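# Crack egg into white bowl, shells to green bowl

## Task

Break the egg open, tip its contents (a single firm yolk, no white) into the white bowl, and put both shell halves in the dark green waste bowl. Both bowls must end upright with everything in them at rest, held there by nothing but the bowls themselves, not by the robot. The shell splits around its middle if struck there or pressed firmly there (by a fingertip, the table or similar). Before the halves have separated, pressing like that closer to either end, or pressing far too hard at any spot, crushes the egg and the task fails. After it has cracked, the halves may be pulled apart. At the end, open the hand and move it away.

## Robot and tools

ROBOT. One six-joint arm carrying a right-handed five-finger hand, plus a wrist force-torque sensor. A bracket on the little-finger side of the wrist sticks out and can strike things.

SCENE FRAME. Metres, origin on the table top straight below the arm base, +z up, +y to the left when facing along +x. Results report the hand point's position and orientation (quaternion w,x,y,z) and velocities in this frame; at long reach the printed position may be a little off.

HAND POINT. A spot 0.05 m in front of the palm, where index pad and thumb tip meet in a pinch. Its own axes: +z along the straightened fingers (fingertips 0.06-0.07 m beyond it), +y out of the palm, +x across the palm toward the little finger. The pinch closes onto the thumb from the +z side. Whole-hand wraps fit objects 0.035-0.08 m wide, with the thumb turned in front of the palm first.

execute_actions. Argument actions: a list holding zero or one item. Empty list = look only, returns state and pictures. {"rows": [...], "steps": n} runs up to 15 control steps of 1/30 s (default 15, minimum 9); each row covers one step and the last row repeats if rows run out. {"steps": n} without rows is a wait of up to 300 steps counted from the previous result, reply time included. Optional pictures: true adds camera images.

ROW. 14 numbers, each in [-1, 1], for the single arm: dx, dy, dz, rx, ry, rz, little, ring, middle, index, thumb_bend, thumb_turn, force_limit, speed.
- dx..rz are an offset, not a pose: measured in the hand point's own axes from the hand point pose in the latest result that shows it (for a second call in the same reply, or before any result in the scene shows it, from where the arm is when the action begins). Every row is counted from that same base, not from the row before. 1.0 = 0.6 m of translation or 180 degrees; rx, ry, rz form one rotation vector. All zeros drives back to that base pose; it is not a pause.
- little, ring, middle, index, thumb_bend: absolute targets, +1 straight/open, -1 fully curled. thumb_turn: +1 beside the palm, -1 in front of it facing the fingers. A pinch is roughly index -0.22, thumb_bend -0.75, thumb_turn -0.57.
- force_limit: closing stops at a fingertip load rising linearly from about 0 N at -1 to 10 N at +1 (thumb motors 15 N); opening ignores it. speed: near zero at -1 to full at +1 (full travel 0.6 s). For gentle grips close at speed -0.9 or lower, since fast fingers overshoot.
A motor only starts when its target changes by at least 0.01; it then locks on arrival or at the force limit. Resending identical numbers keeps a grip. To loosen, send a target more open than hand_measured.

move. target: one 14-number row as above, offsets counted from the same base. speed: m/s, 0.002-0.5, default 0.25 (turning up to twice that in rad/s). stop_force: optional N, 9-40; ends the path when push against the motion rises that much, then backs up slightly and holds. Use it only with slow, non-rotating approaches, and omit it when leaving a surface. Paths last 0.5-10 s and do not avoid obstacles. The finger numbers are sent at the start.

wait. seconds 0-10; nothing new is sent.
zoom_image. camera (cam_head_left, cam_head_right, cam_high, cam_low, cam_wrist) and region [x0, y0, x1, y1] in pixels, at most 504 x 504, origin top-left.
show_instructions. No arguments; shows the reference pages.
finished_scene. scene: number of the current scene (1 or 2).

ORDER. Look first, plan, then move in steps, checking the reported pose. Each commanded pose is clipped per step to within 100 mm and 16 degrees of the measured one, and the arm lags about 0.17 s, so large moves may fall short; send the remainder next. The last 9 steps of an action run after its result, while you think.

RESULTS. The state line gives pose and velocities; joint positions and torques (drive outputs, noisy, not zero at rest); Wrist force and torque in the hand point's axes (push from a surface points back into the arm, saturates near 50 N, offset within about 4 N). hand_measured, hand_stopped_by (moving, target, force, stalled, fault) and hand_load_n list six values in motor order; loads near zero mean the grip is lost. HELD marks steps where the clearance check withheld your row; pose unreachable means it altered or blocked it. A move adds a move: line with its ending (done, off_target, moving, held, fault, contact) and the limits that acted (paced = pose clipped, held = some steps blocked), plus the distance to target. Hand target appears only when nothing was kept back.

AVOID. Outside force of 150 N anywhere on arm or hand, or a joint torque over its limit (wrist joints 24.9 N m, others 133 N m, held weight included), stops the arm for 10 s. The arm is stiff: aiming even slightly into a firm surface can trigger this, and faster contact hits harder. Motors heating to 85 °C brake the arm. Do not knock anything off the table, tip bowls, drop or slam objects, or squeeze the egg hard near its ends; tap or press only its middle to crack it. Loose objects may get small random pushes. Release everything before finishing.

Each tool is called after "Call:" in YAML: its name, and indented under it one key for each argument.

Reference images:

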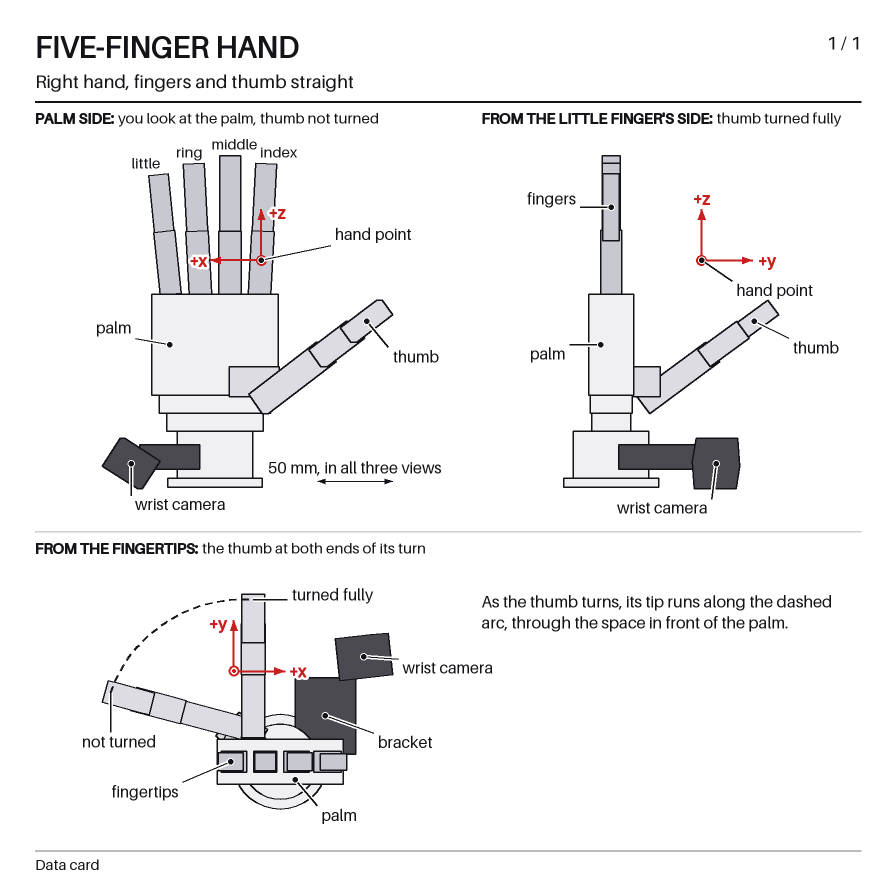

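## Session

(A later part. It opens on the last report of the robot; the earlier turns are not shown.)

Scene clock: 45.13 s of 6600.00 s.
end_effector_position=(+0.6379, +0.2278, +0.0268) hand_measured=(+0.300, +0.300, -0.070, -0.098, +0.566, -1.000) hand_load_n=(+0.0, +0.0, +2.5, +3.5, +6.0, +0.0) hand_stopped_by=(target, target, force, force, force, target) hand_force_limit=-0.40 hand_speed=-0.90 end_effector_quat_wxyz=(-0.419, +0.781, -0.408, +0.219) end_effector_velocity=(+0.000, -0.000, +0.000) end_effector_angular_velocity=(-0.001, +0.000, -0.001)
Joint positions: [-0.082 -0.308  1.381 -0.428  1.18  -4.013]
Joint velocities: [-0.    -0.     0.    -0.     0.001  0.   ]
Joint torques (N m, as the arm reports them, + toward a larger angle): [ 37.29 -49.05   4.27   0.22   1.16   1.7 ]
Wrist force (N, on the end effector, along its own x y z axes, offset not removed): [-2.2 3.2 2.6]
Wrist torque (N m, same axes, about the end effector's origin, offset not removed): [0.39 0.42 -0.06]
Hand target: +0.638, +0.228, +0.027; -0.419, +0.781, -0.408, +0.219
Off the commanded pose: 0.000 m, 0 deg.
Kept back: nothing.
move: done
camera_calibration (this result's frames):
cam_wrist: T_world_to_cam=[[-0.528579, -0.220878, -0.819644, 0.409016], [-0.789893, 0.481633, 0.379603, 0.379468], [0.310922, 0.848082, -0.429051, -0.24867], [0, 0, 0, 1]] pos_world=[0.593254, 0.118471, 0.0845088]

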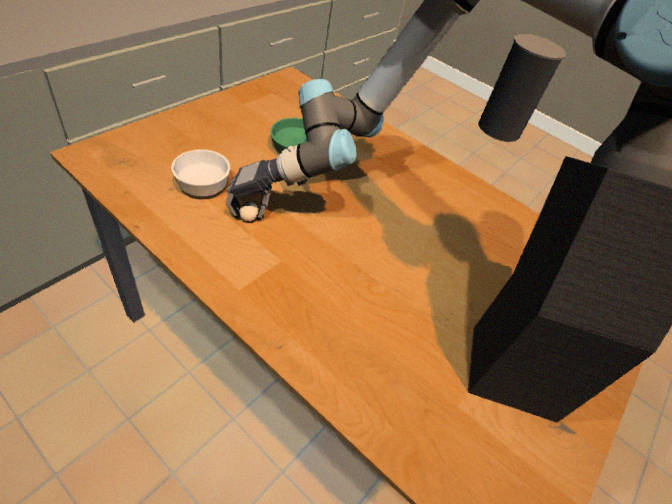

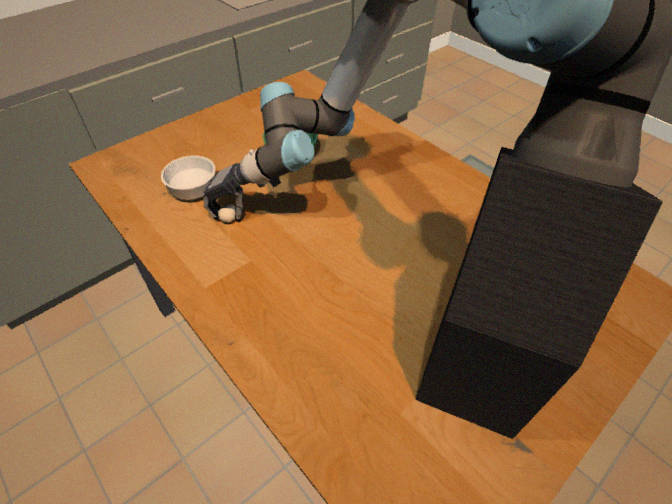

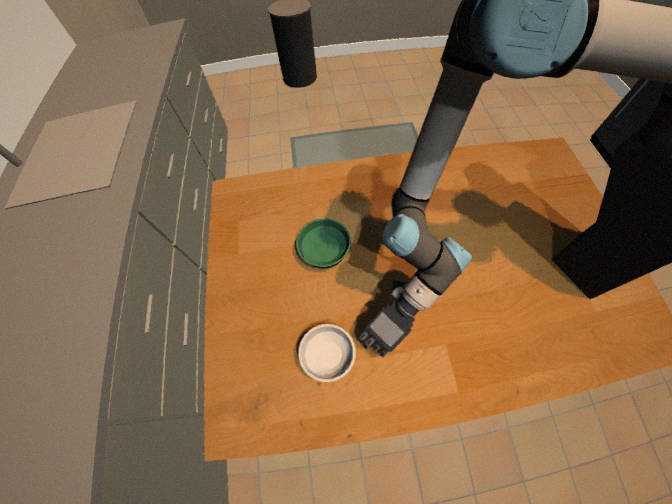

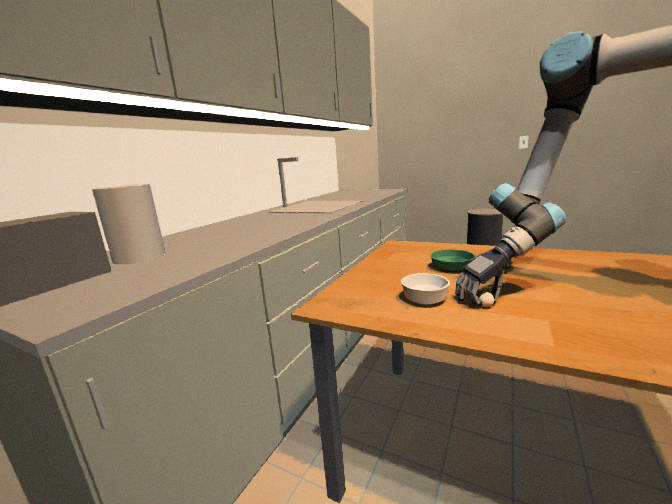

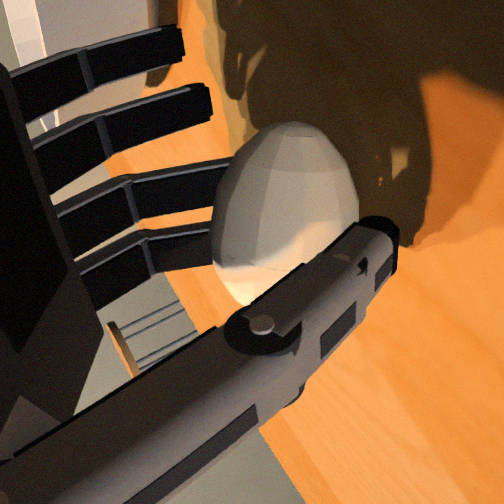

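Call:
move:
  target: [0,-0.097,-0.0645,0,0,0,0.1,0.15,-0.3,-0.3,0.3,-1,-0.4,-0.9]
  speed: 0.15

Call:
move:
  target: [0.141,-0.12,0.181,0,0,0,0.1,0.15,-0.3,-0.3,0.3,-1,-0.4,-0.9]
  speed: 0.15

Call:
move:
  target: [0,0.035,0.023,0,0,0,0.1,0.15,-0.3,-0.3,0.3,-1,-0.4,-0.9]
  speed: 0.04

Call:
move:
  target: [0,0,0,0,0,0,0.1,0.15,-0.3,-0.3,0.35,-1,1,-0.9]

Call:
zoom_image:
  camera: "cam_head_left"
  region: [150, 110, 270, 210]

Scene clock: 47.27 s of 6600.00 s.
end_effector_position=(+0.6380, +0.2277, +0.0967) hand_measured=(+0.100, +0.150, -0.070, -0.098, +0.566, -1.000) hand_load_n=(+0.0, +0.0, +2.5, +3.5, +6.0, +0.0) hand_stopped_by=(target, target, force, force, force, target) hand_force_limit=-0.40 hand_speed=-0.90 end_effector_quat_wxyz=(-0.419, +0.781, -0.408, +0.219) end_effector_velocity=(+0.001, -0.000, +0.001) end_effector_angular_velocity=(-0.000, -0.002, -0.001)
Joint positions: [-0.031 -0.453  1.497 -0.412  1.221 -3.98 ]
Joint velocities: [ 0.    -0.001 -0.001 -0.    -0.    -0.   ]
Joint torques (N m, as the arm reports them, + toward a larger angle): [ 36.69 -51.27   3.95   2.55   1.24   1.37]
Wrist force (N, on the end effector, along its own x y z axes, offset not removed): [0.8 8.3 2.7]
Wrist torque (N m, same axes, about the end effector's origin, offset not removed): [1.02 -0.16 0.14]
Hand target: +0.638, +0.228, +0.097; -0.419, +0.781, -0.408, +0.219
Off the commanded pose: 0.000 m, 0 deg.
Kept back: nothing.
move: done
camera_calibration (this result's frames):
cam_wrist: T_world_to_cam=[[-0.528556, -0.220814, -0.819677, 0.466278], [-0.789888, 0.481647, 0.379596, 0.353009], [0.310975, 0.848091, -0.428996, -0.218639], [0, 0, 0, 1]] pos_world=[0.593283, 0.11836, 0.154401]

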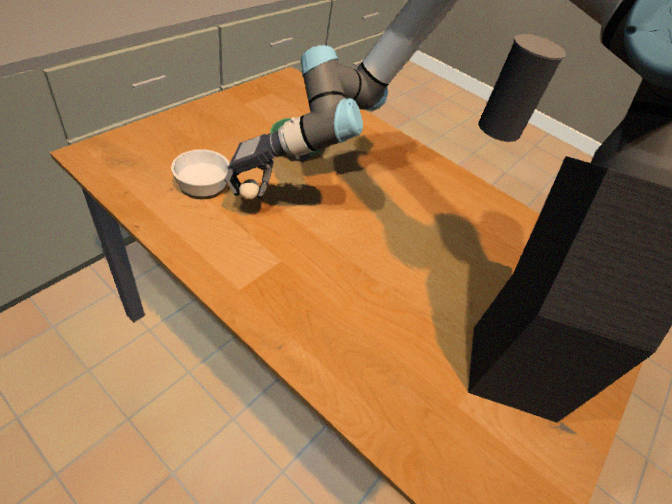

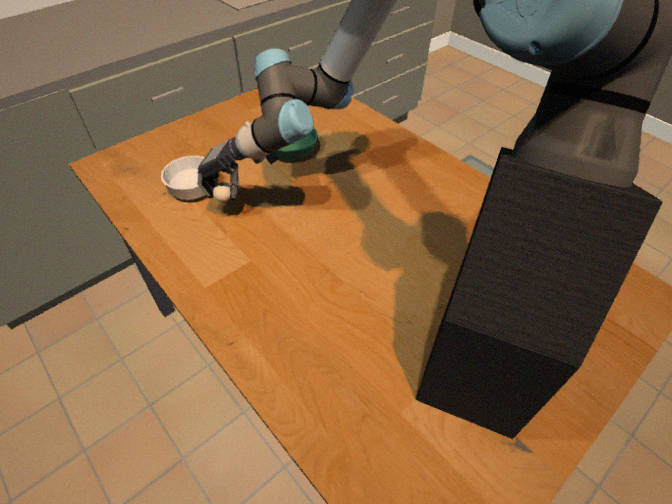

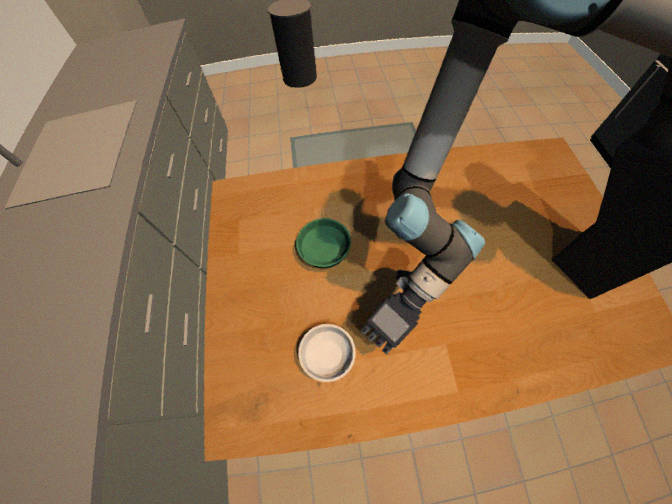

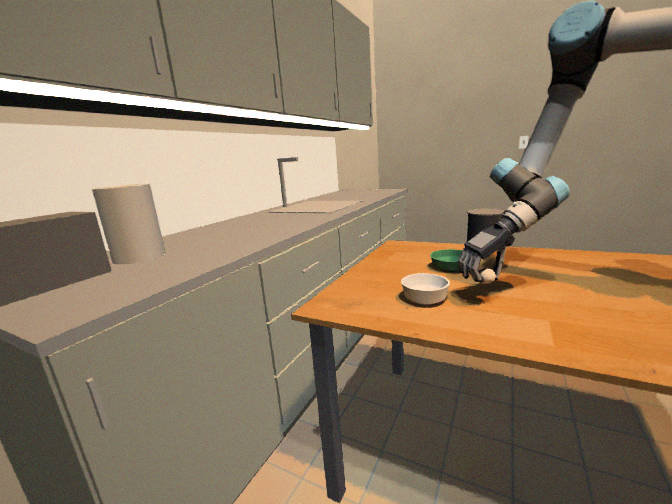

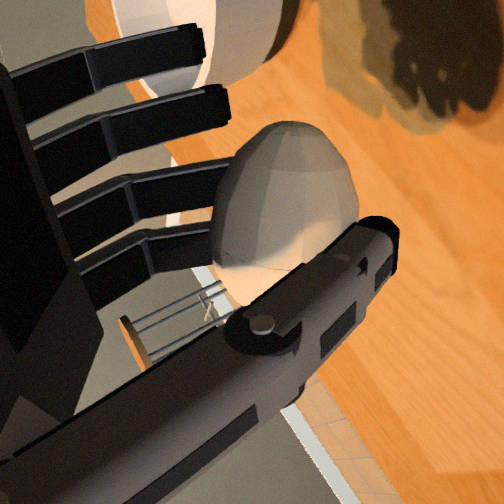

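Scene clock: 48.90 s of 6600.00 s.
end_effector_position=(+0.7930, +0.2329, +0.0966) hand_measured=(+0.100, +0.150, -0.070, -0.098, +0.566, -1.000) hand_load_n=(+0.0, +0.0, +2.5, +3.5, +6.0, +0.0) hand_stopped_by=(target, target, force, force, force, target) hand_force_limit=-0.40 hand_speed=-0.90 end_effector_quat_wxyz=(-0.419, +0.781, -0.408, +0.219) end_effector_velocity=(+0.002, +0.001, +0.000) end_effector_angular_velocity=(+0.002, +0.002, +0.004)
Joint positions: [ 0.02  -0.238  0.847  0.012  1.262 -3.948]
Joint velocities: [ 0.     0.007 -0.018  0.015 -0.002 -0.001]
Joint torques (N m, as the arm reports them, + toward a larger angle): [ 41.53 -43.88 -15.22   2.47   1.33  -1.23]
Wrist force (N, on the end effector, along its own x y z axes, offset not removed): [2.2 0.7 -2.3]
Wrist torque (N m, same axes, about the end effector's origin, offset not removed): [0.21 -0.24 0.17]
Hand target: +0.793, +0.233, +0.097; -0.419, +0.781, -0.408, +0.219
Off the commanded pose: 0.000 m, 0 deg.
Kept back: nothing.
move: done
camera_calibration (this result's frames):
cam_wrist: T_world_to_cam=[[-0.52834, -0.22059, -0.819876, 0.54906], [-0.789878, 0.481845, 0.379366, 0.472949], [0.311369, 0.848036, -0.428817, -0.27163], [0, 0, 0, 1]] pos_world=[0.748239, 0.123581, 0.154261]

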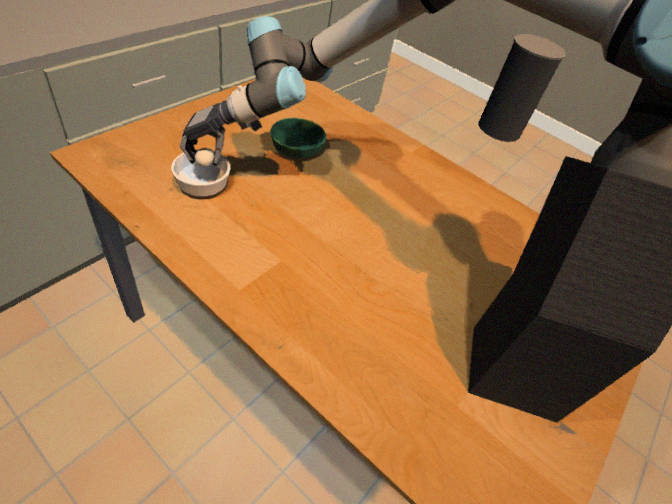

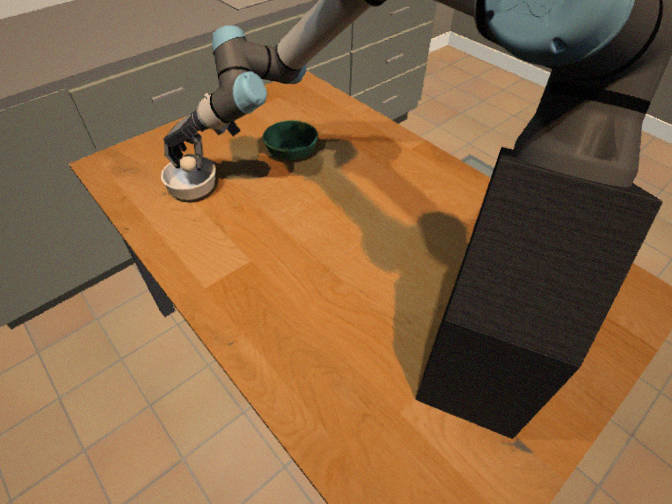

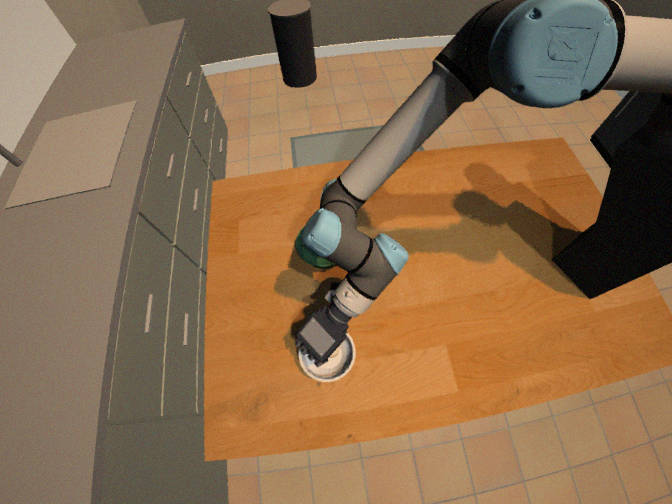

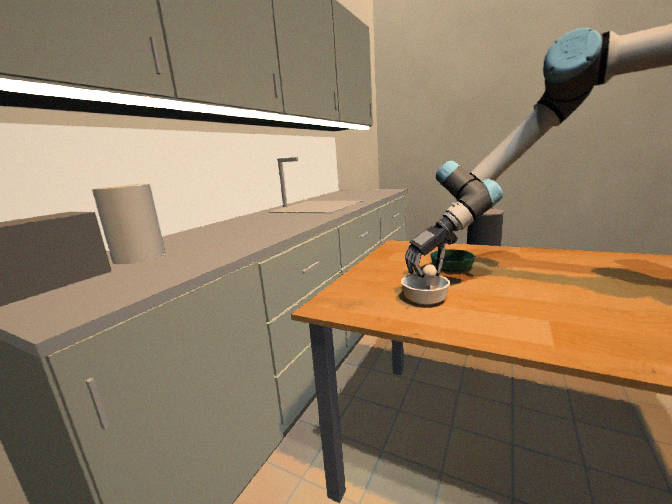

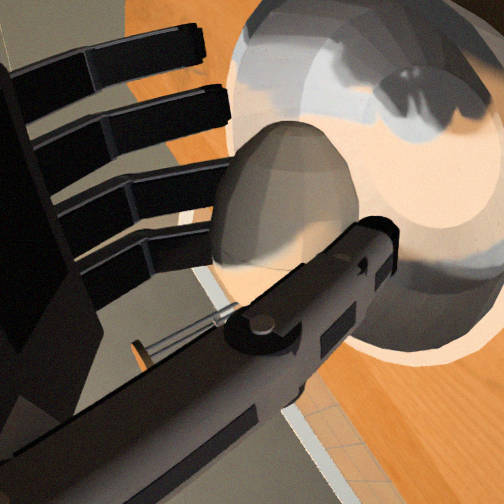

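Scene clock: 49.90 s of 6600.00 s.
end_effector_position=(+0.7928, +0.2328, +0.0718) hand_measured=(+0.100, +0.150, -0.070, -0.098, +0.566, -1.000) hand_load_n=(+0.0, +0.0, +2.5, +3.5, +6.0, +0.0) hand_stopped_by=(target, target, force, force, force, target) hand_force_limit=-0.40 hand_speed=-0.90 end_effector_quat_wxyz=(-0.419, +0.781, -0.408, +0.219) end_effector_velocity=(+0.001, -0.001, -0.001) end_effector_angular_velocity=(-0.000, -0.002, -0.001)
Joint positions: [ 0.005 -0.187  0.798  0.013  1.25  -3.957]
Joint velocities: [-0.001  0.004 -0.007  0.001 -0.001 -0.001]
Joint torques (N m, as the arm reports them, + toward a larger angle): [ 15.07 -44.37 -15.45   2.38  -3.05  -1.22]
Wrist force (N, on the end effector, along its own x y z axes, offset not removed): [-1.9 2.1 1.7]
Wrist torque (N m, same axes, about the end effector's origin, offset not removed): [0.10 0.24 -0.04]
Hand target: +0.793, +0.233, +0.071; -0.419, +0.781, -0.408, +0.219
Off the commanded pose: 0.000 m, 0 deg.
Kept back: nothing.
move: done
camera_calibration (this result's frames):
cam_wrist: T_world_to_cam=[[-0.528322, -0.220599, -0.819885, 0.528583], [-0.78988, 0.481864, 0.379337, 0.482299], [0.311392, 0.848023, -0.428826, -0.282228], [0, 0, 0, 1]] pos_world=[0.748104, 0.123539, 0.129397]

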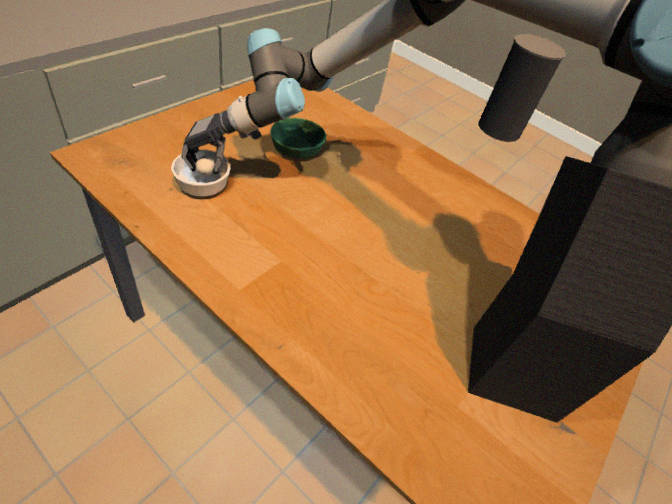

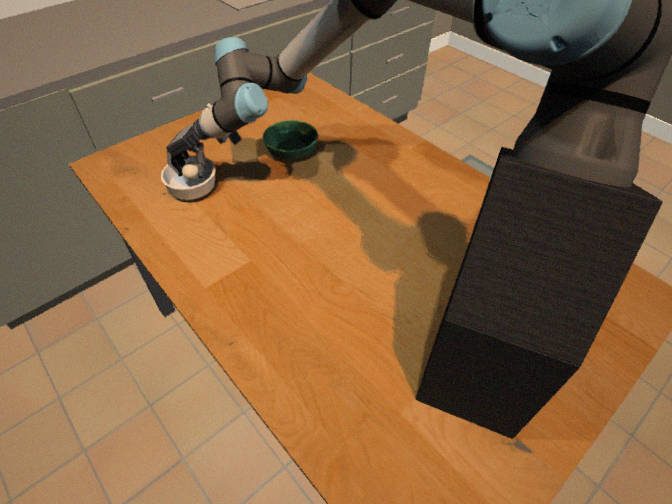

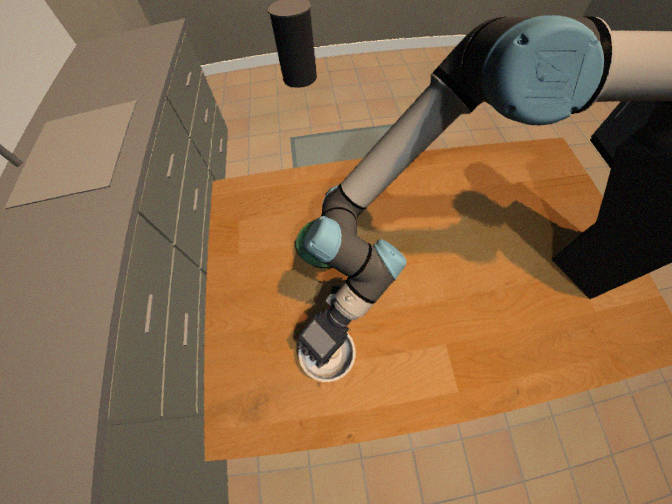

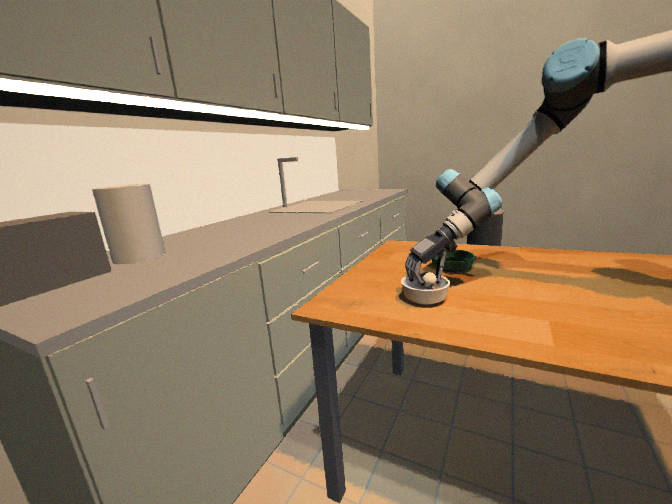

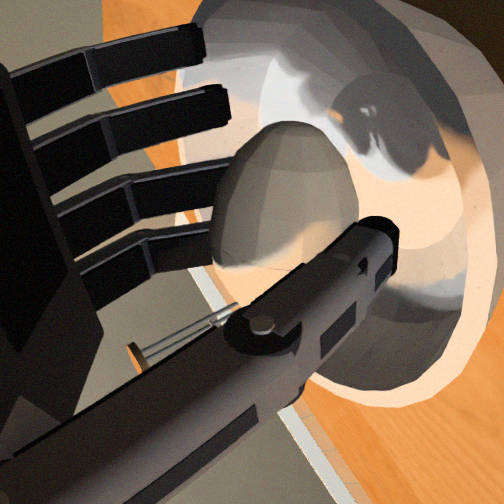

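Scene clock: 51.00 s of 6600.00 s.
end_effector_position=(+0.7928, +0.2328, +0.0717) hand_measured=(+0.100, +0.150, -0.070, -0.098, +0.502, -1.000) hand_load_n=(+0.0, +0.0, +6.0, +7.5, +14.0, +0.0) hand_stopped_by=(target, target, force, force, force, target) hand_force_limit=1.00 hand_speed=-0.90 end_effector_quat_wxyz=(-0.419, +0.781, -0.408, +0.219) end_effector_velocity=(-0.000, +0.000, +0.000) end_effector_angular_velocity=(+0.001, +0.001, +0.001)
Joint positions: [ 0.005 -0.187  0.798  0.013  1.25  -3.957]
Joint velocities: [ 0.    -0.     0.001  0.    -0.001  0.   ]
Joint torques (N m, as the arm reports them, + toward a larger angle): [ 27.36 -58.5   -3.52   0.02   0.91   0.25]
Wrist force (N, on the end effector, along its own x y z axes, offset not removed): [-0.5 4.2 2.6]
Wrist torque (N m, same axes, about the end effector's origin, offset not removed): [0.41 -0.01 -0.01]
Hand target: +0.793, +0.233, +0.072; -0.419, +0.781, -0.408, +0.219
Off the commanded pose: 0.000 m, 0 deg.
Kept back: nothing.
move: done
camera_calibration (this result's frames):
cam_wrist: T_world_to_cam=[[-0.52834, -0.220603, -0.819873, 0.528577], [-0.789877, 0.481852, 0.379359, 0.482309], [0.311369, 0.848029, -0.428831, -0.282193], [0, 0, 0, 1]] pos_world=[0.748099, 0.123512, 0.129385]

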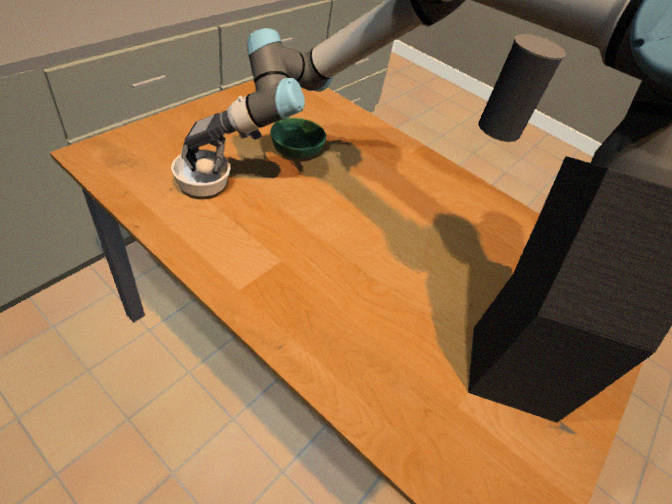

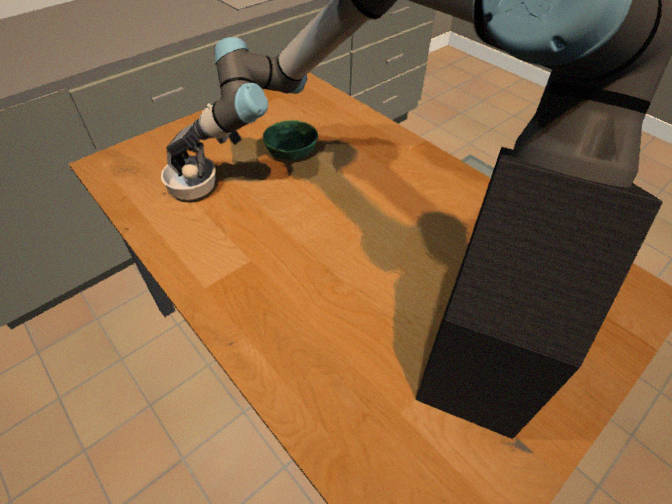

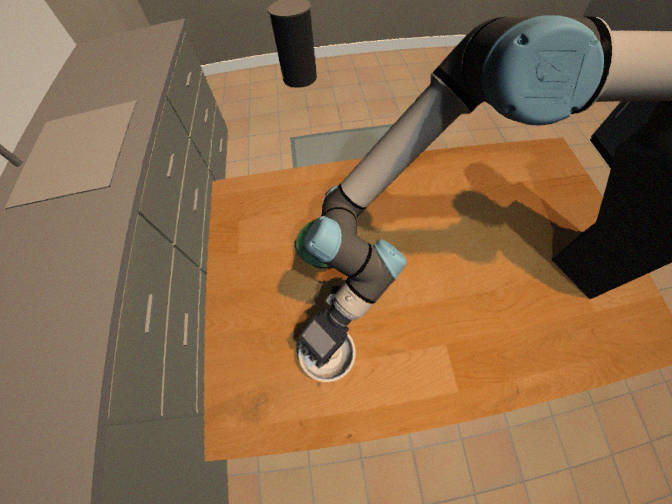

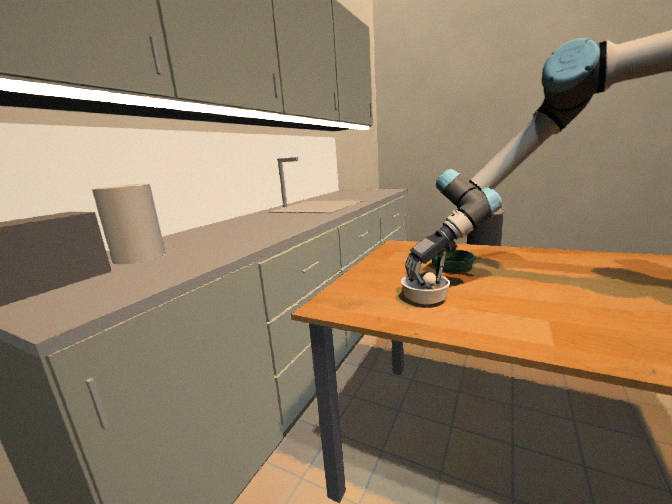

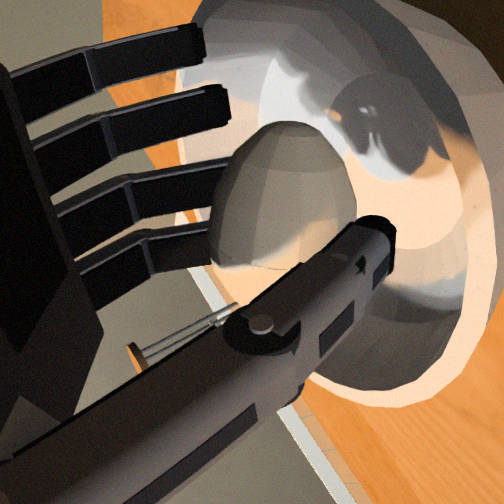

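Region (150, 110, 270, 210) of cam_head_left's 672x504 image, scaled by 4.200, with more detail than that image has.

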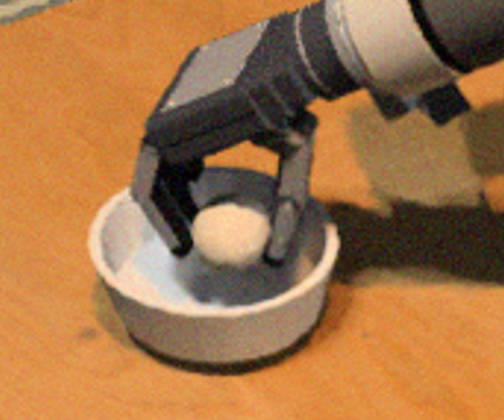

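Add the fingers' force.

Call:
move:
  target: [0,0,0,0,0,0,0.1,0.15,-0.2,-0.2,0.35,-1,1,-0.8]

Scene clock: 51.93 s of 6600.00 s.
end_effector_position=(+0.7929, +0.2328, +0.0717) hand_measured=(+0.100, +0.150, -0.096, -0.128, +0.506, -1.000) hand_load_n=(+0.0, +0.0, +10.5, +11.0, +22.5, +0.5) hand_stopped_by=(target, target, force, force, force, target) hand_force_limit=1.00 hand_speed=-0.80 end_effector_quat_wxyz=(-0.419, +0.781, -0.408, +0.219) end_effector_velocity=(-0.000, -0.000, -0.000) end_effector_angular_velocity=(-0.001, +0.001, -0.001)
Joint positions: [ 0.005 -0.187  0.798  0.013  1.25  -3.957]
Joint velocities: [-0.     0.    -0.     0.001  0.001 -0.   ]
Joint torques (N m, as the arm reports them, + toward a larger angle): [ 30.42 -58.94  -4.18   0.7   -0.43   0.63]
Wrist force (N, on the end effector, along its own x y z axes, offset not removed): [-3.3 5.5 2.9]
Wrist torque (N m, same axes, about the end effector's origin, offset not removed): [0.38 0.62 -0.07]
Hand target: +0.793, +0.233, +0.072; -0.419, +0.781, -0.408, +0.219
Off the commanded pose: 0.000 m, 0 deg.
Kept back: nothing.
move: done
camera_calibration (this result's frames):
cam_wrist: T_world_to_cam=[[-0.52833, -0.22061, -0.819877, 0.528572], [-0.789868, 0.481892, 0.379326, 0.48231], [0.311409, 0.848004, -0.428851, -0.282213], [0, 0, 0, 1]] pos_world=[0.748105, 0.123505, 0.129384]

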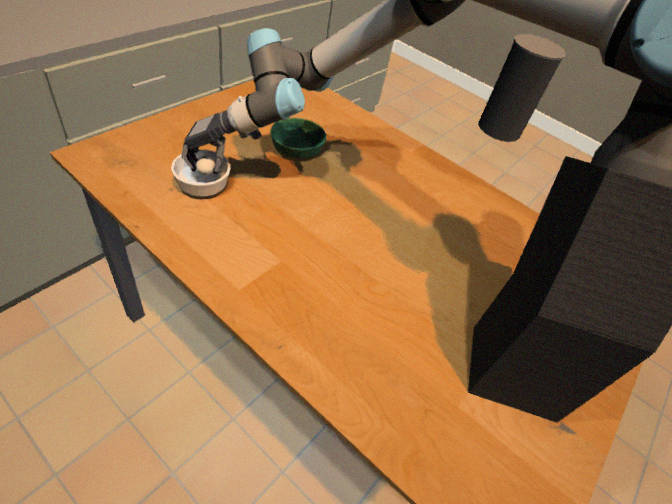

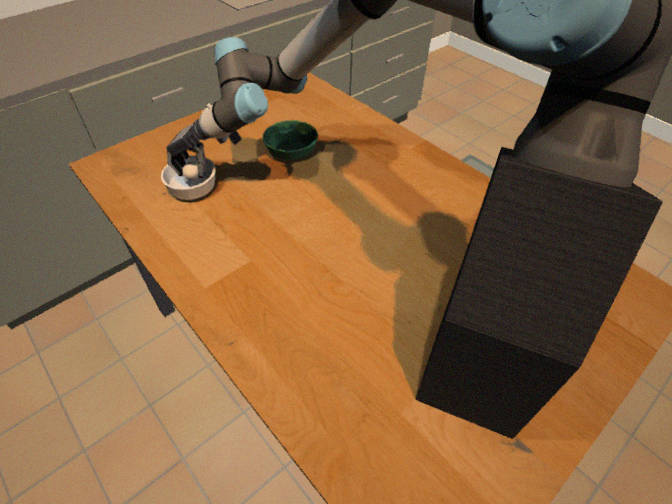

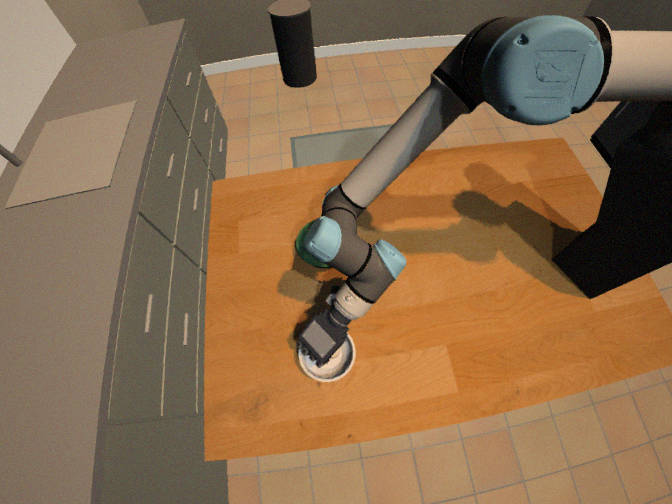

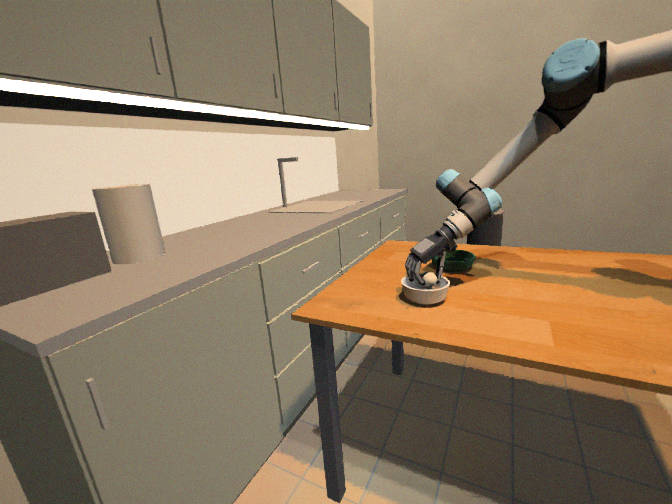

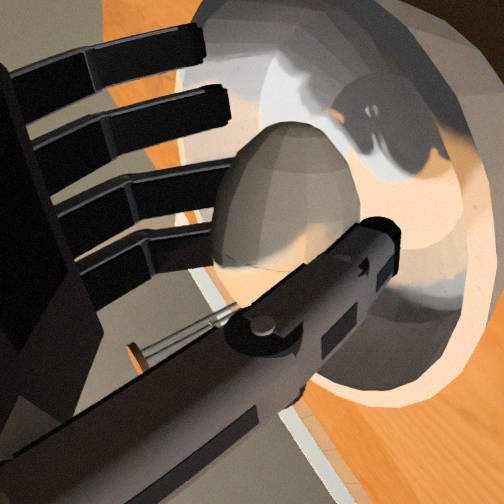

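Call:
move:
  target: [0,0.037,0.0245,0,0,0,-1,0.0,-0.2,-0.2,0.35,-1,-0.4,-0.3]
  speed: 0.02
  stop_force: 9

Call:
move:
  target: [0,0.028,0.0185,0,0,0,-1,0.0,-0.2,-0.2,0.35,-1,-0.4,-0.3]
  speed: 0.004
  stop_force: 25

Call:
zoom_image:
  camera: "cam_head_left"
  region: [150, 110, 270, 210]

Scene clock: 54.23 s of 6600.00 s.
end_effector_position=(+0.7928, +0.2328, +0.0454) hand_measured=(-1.000, +0.000, -0.096, -0.128, +0.506, -1.000) hand_load_n=(+0.0, +0.0, +10.5, +11.0, +22.5, +0.5) hand_stopped_by=(target, target, force, force, force, target) hand_force_limit=-0.40 hand_speed=-0.30 end_effector_quat_wxyz=(-0.419, +0.781, -0.408, +0.219) end_effector_velocity=(+0.000, +0.000, -0.002) end_effector_angular_velocity=(+0.001, -0.001, +0.000)
Joint positions: [-0.01  -0.128  0.736  0.02   1.238 -3.967]
Joint velocities: [-0.001  0.005 -0.007  0.001 -0.002 -0.001]
Joint torques (N m, as the arm reports them, + toward a larger angle): [ 15.72 -42.74 -14.69   2.6   -2.86  -1.51]
Wrist force (N, on the end effector, along its own x y z axes, offset not removed): [1.9 1.5 -1.5]
Wrist torque (N m, same axes, about the end effector's origin, offset not removed): [0.43 -0.22 0.14]
Hand target: +0.793, +0.233, +0.045; -0.419, +0.781, -0.408, +0.219
Off the commanded pose: 0.000 m, 0 deg.
Kept back: nothing.
move: done
camera_calibration (this result's frames):
cam_wrist: T_world_to_cam=[[-0.52832, -0.220621, -0.819881, 0.506914], [-0.789869, 0.481908, 0.379305, 0.492263], [0.311425, 0.847992, -0.428863, -0.293521], [0, 0, 0, 1]] pos_world=[0.748045, 0.123514, 0.103011]

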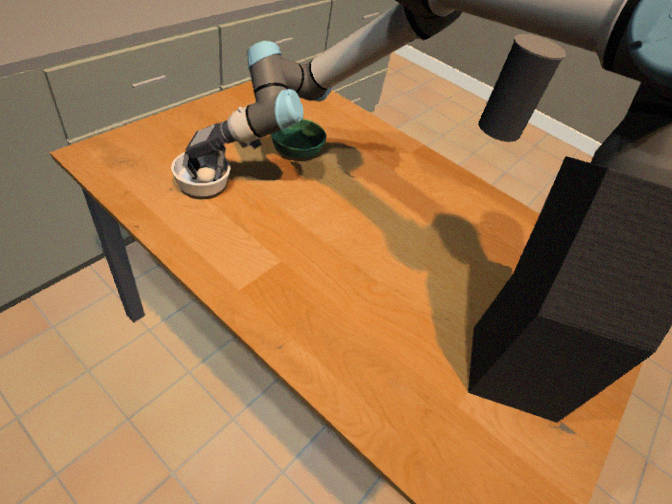

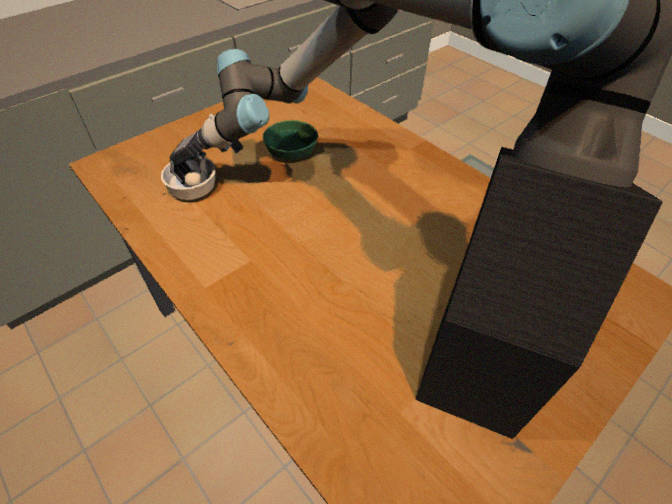

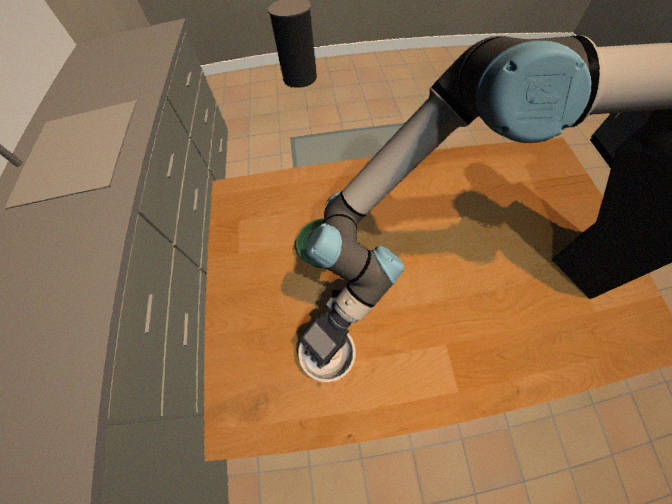

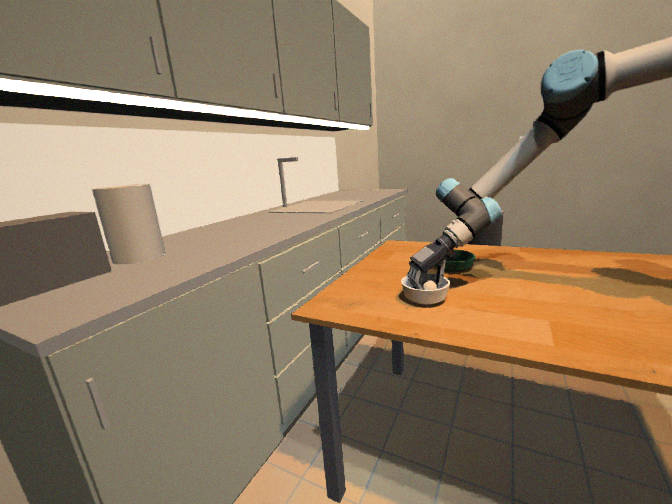

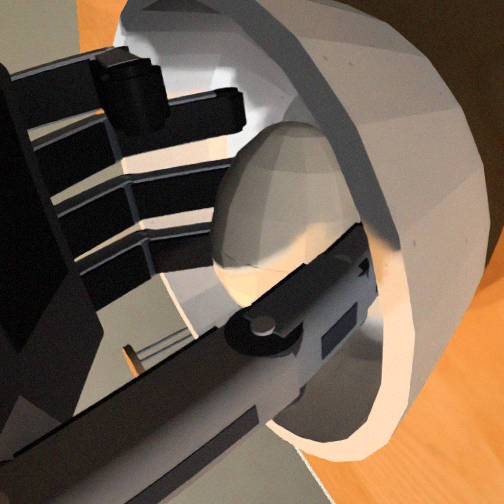

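Scene clock: 59.10 s of 6600.00 s.
end_effector_position=(+0.7928, +0.2328, +0.0275) hand_measured=(-1.000, +0.000, -0.098, -0.128, +0.500, -1.000) hand_load_n=(+0.0, -2.0, +3.5, +10.0, +6.0, -2.0) hand_stopped_by=(target, target, force, force, force, target) hand_force_limit=-0.40 hand_speed=-0.30 end_effector_quat_wxyz=(-0.419, +0.781, -0.408, +0.219) end_effector_velocity=(+0.000, -0.000, +0.001) end_effector_angular_velocity=(+0.001, -0.001, +0.000)
Joint positions: [-0.021 -0.086  0.687  0.028  1.229 -3.974]
Joint velocities: [-0.    -0.003  0.004 -0.002 -0.002  0.   ]
Joint torques (N m, as the arm reports them, + toward a larger angle): [ 14.48 -46.65   1.71   0.89   3.19  -0.54]
Wrist force (N, on the end effector, along its own x y z axes, offset not removed): [-4.0 -17.9 -9.6]
Wrist torque (N m, same axes, about the end effector's origin, offset not removed): [0.07 0.14 -0.54]
Hand target: +0.793, +0.233, +0.028; -0.419, +0.781, -0.408, +0.219
Off the commanded pose: 0.002 m, 0 deg.
Kept back: nothing.
move: contact
camera_calibration (this result's frames):
cam_wrist: T_world_to_cam=[[-0.52826, -0.220629, -0.819917, 0.4922], [-0.789932, 0.481816, 0.37929, 0.499101], [0.311366, 0.848043, -0.428806, -0.301118], [0, 0, 0, 1]] pos_world=[0.748023, 0.12348, 0.0851374]

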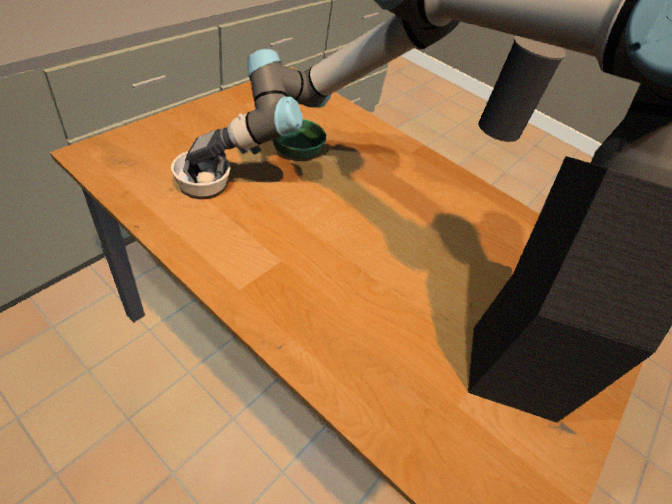

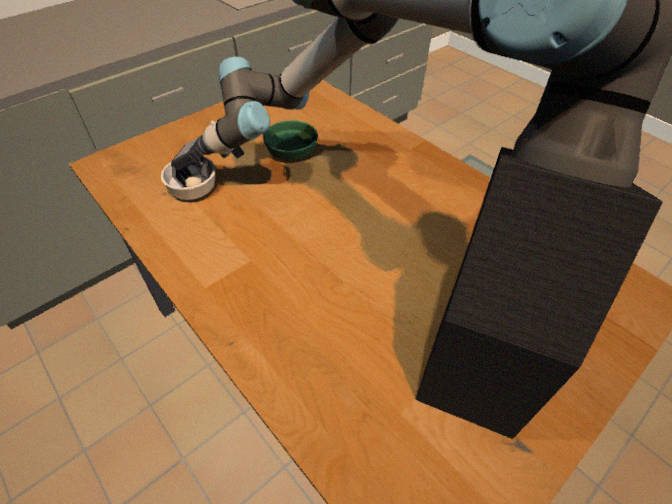

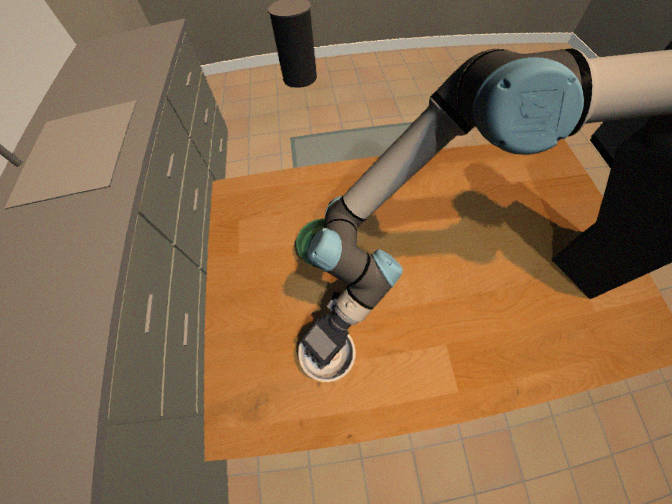

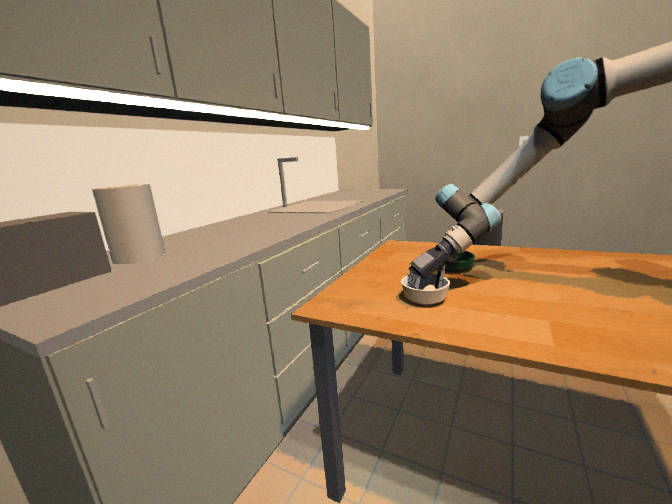

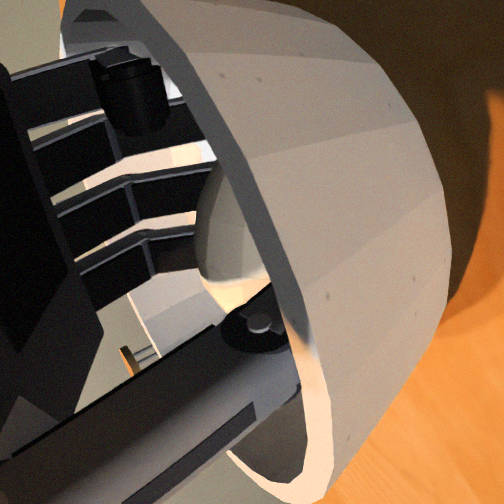

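Region (150, 110, 270, 210) of cam_head_left's 672x504 image, scaled by 4.200, with more detail than that image has.

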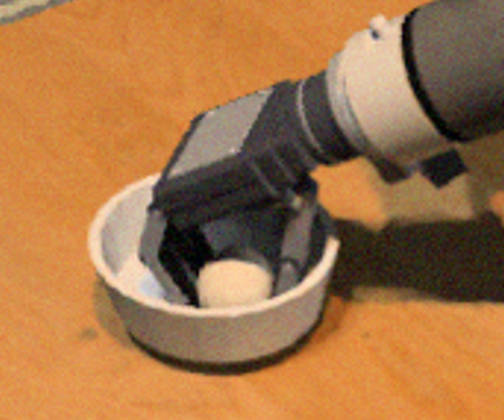

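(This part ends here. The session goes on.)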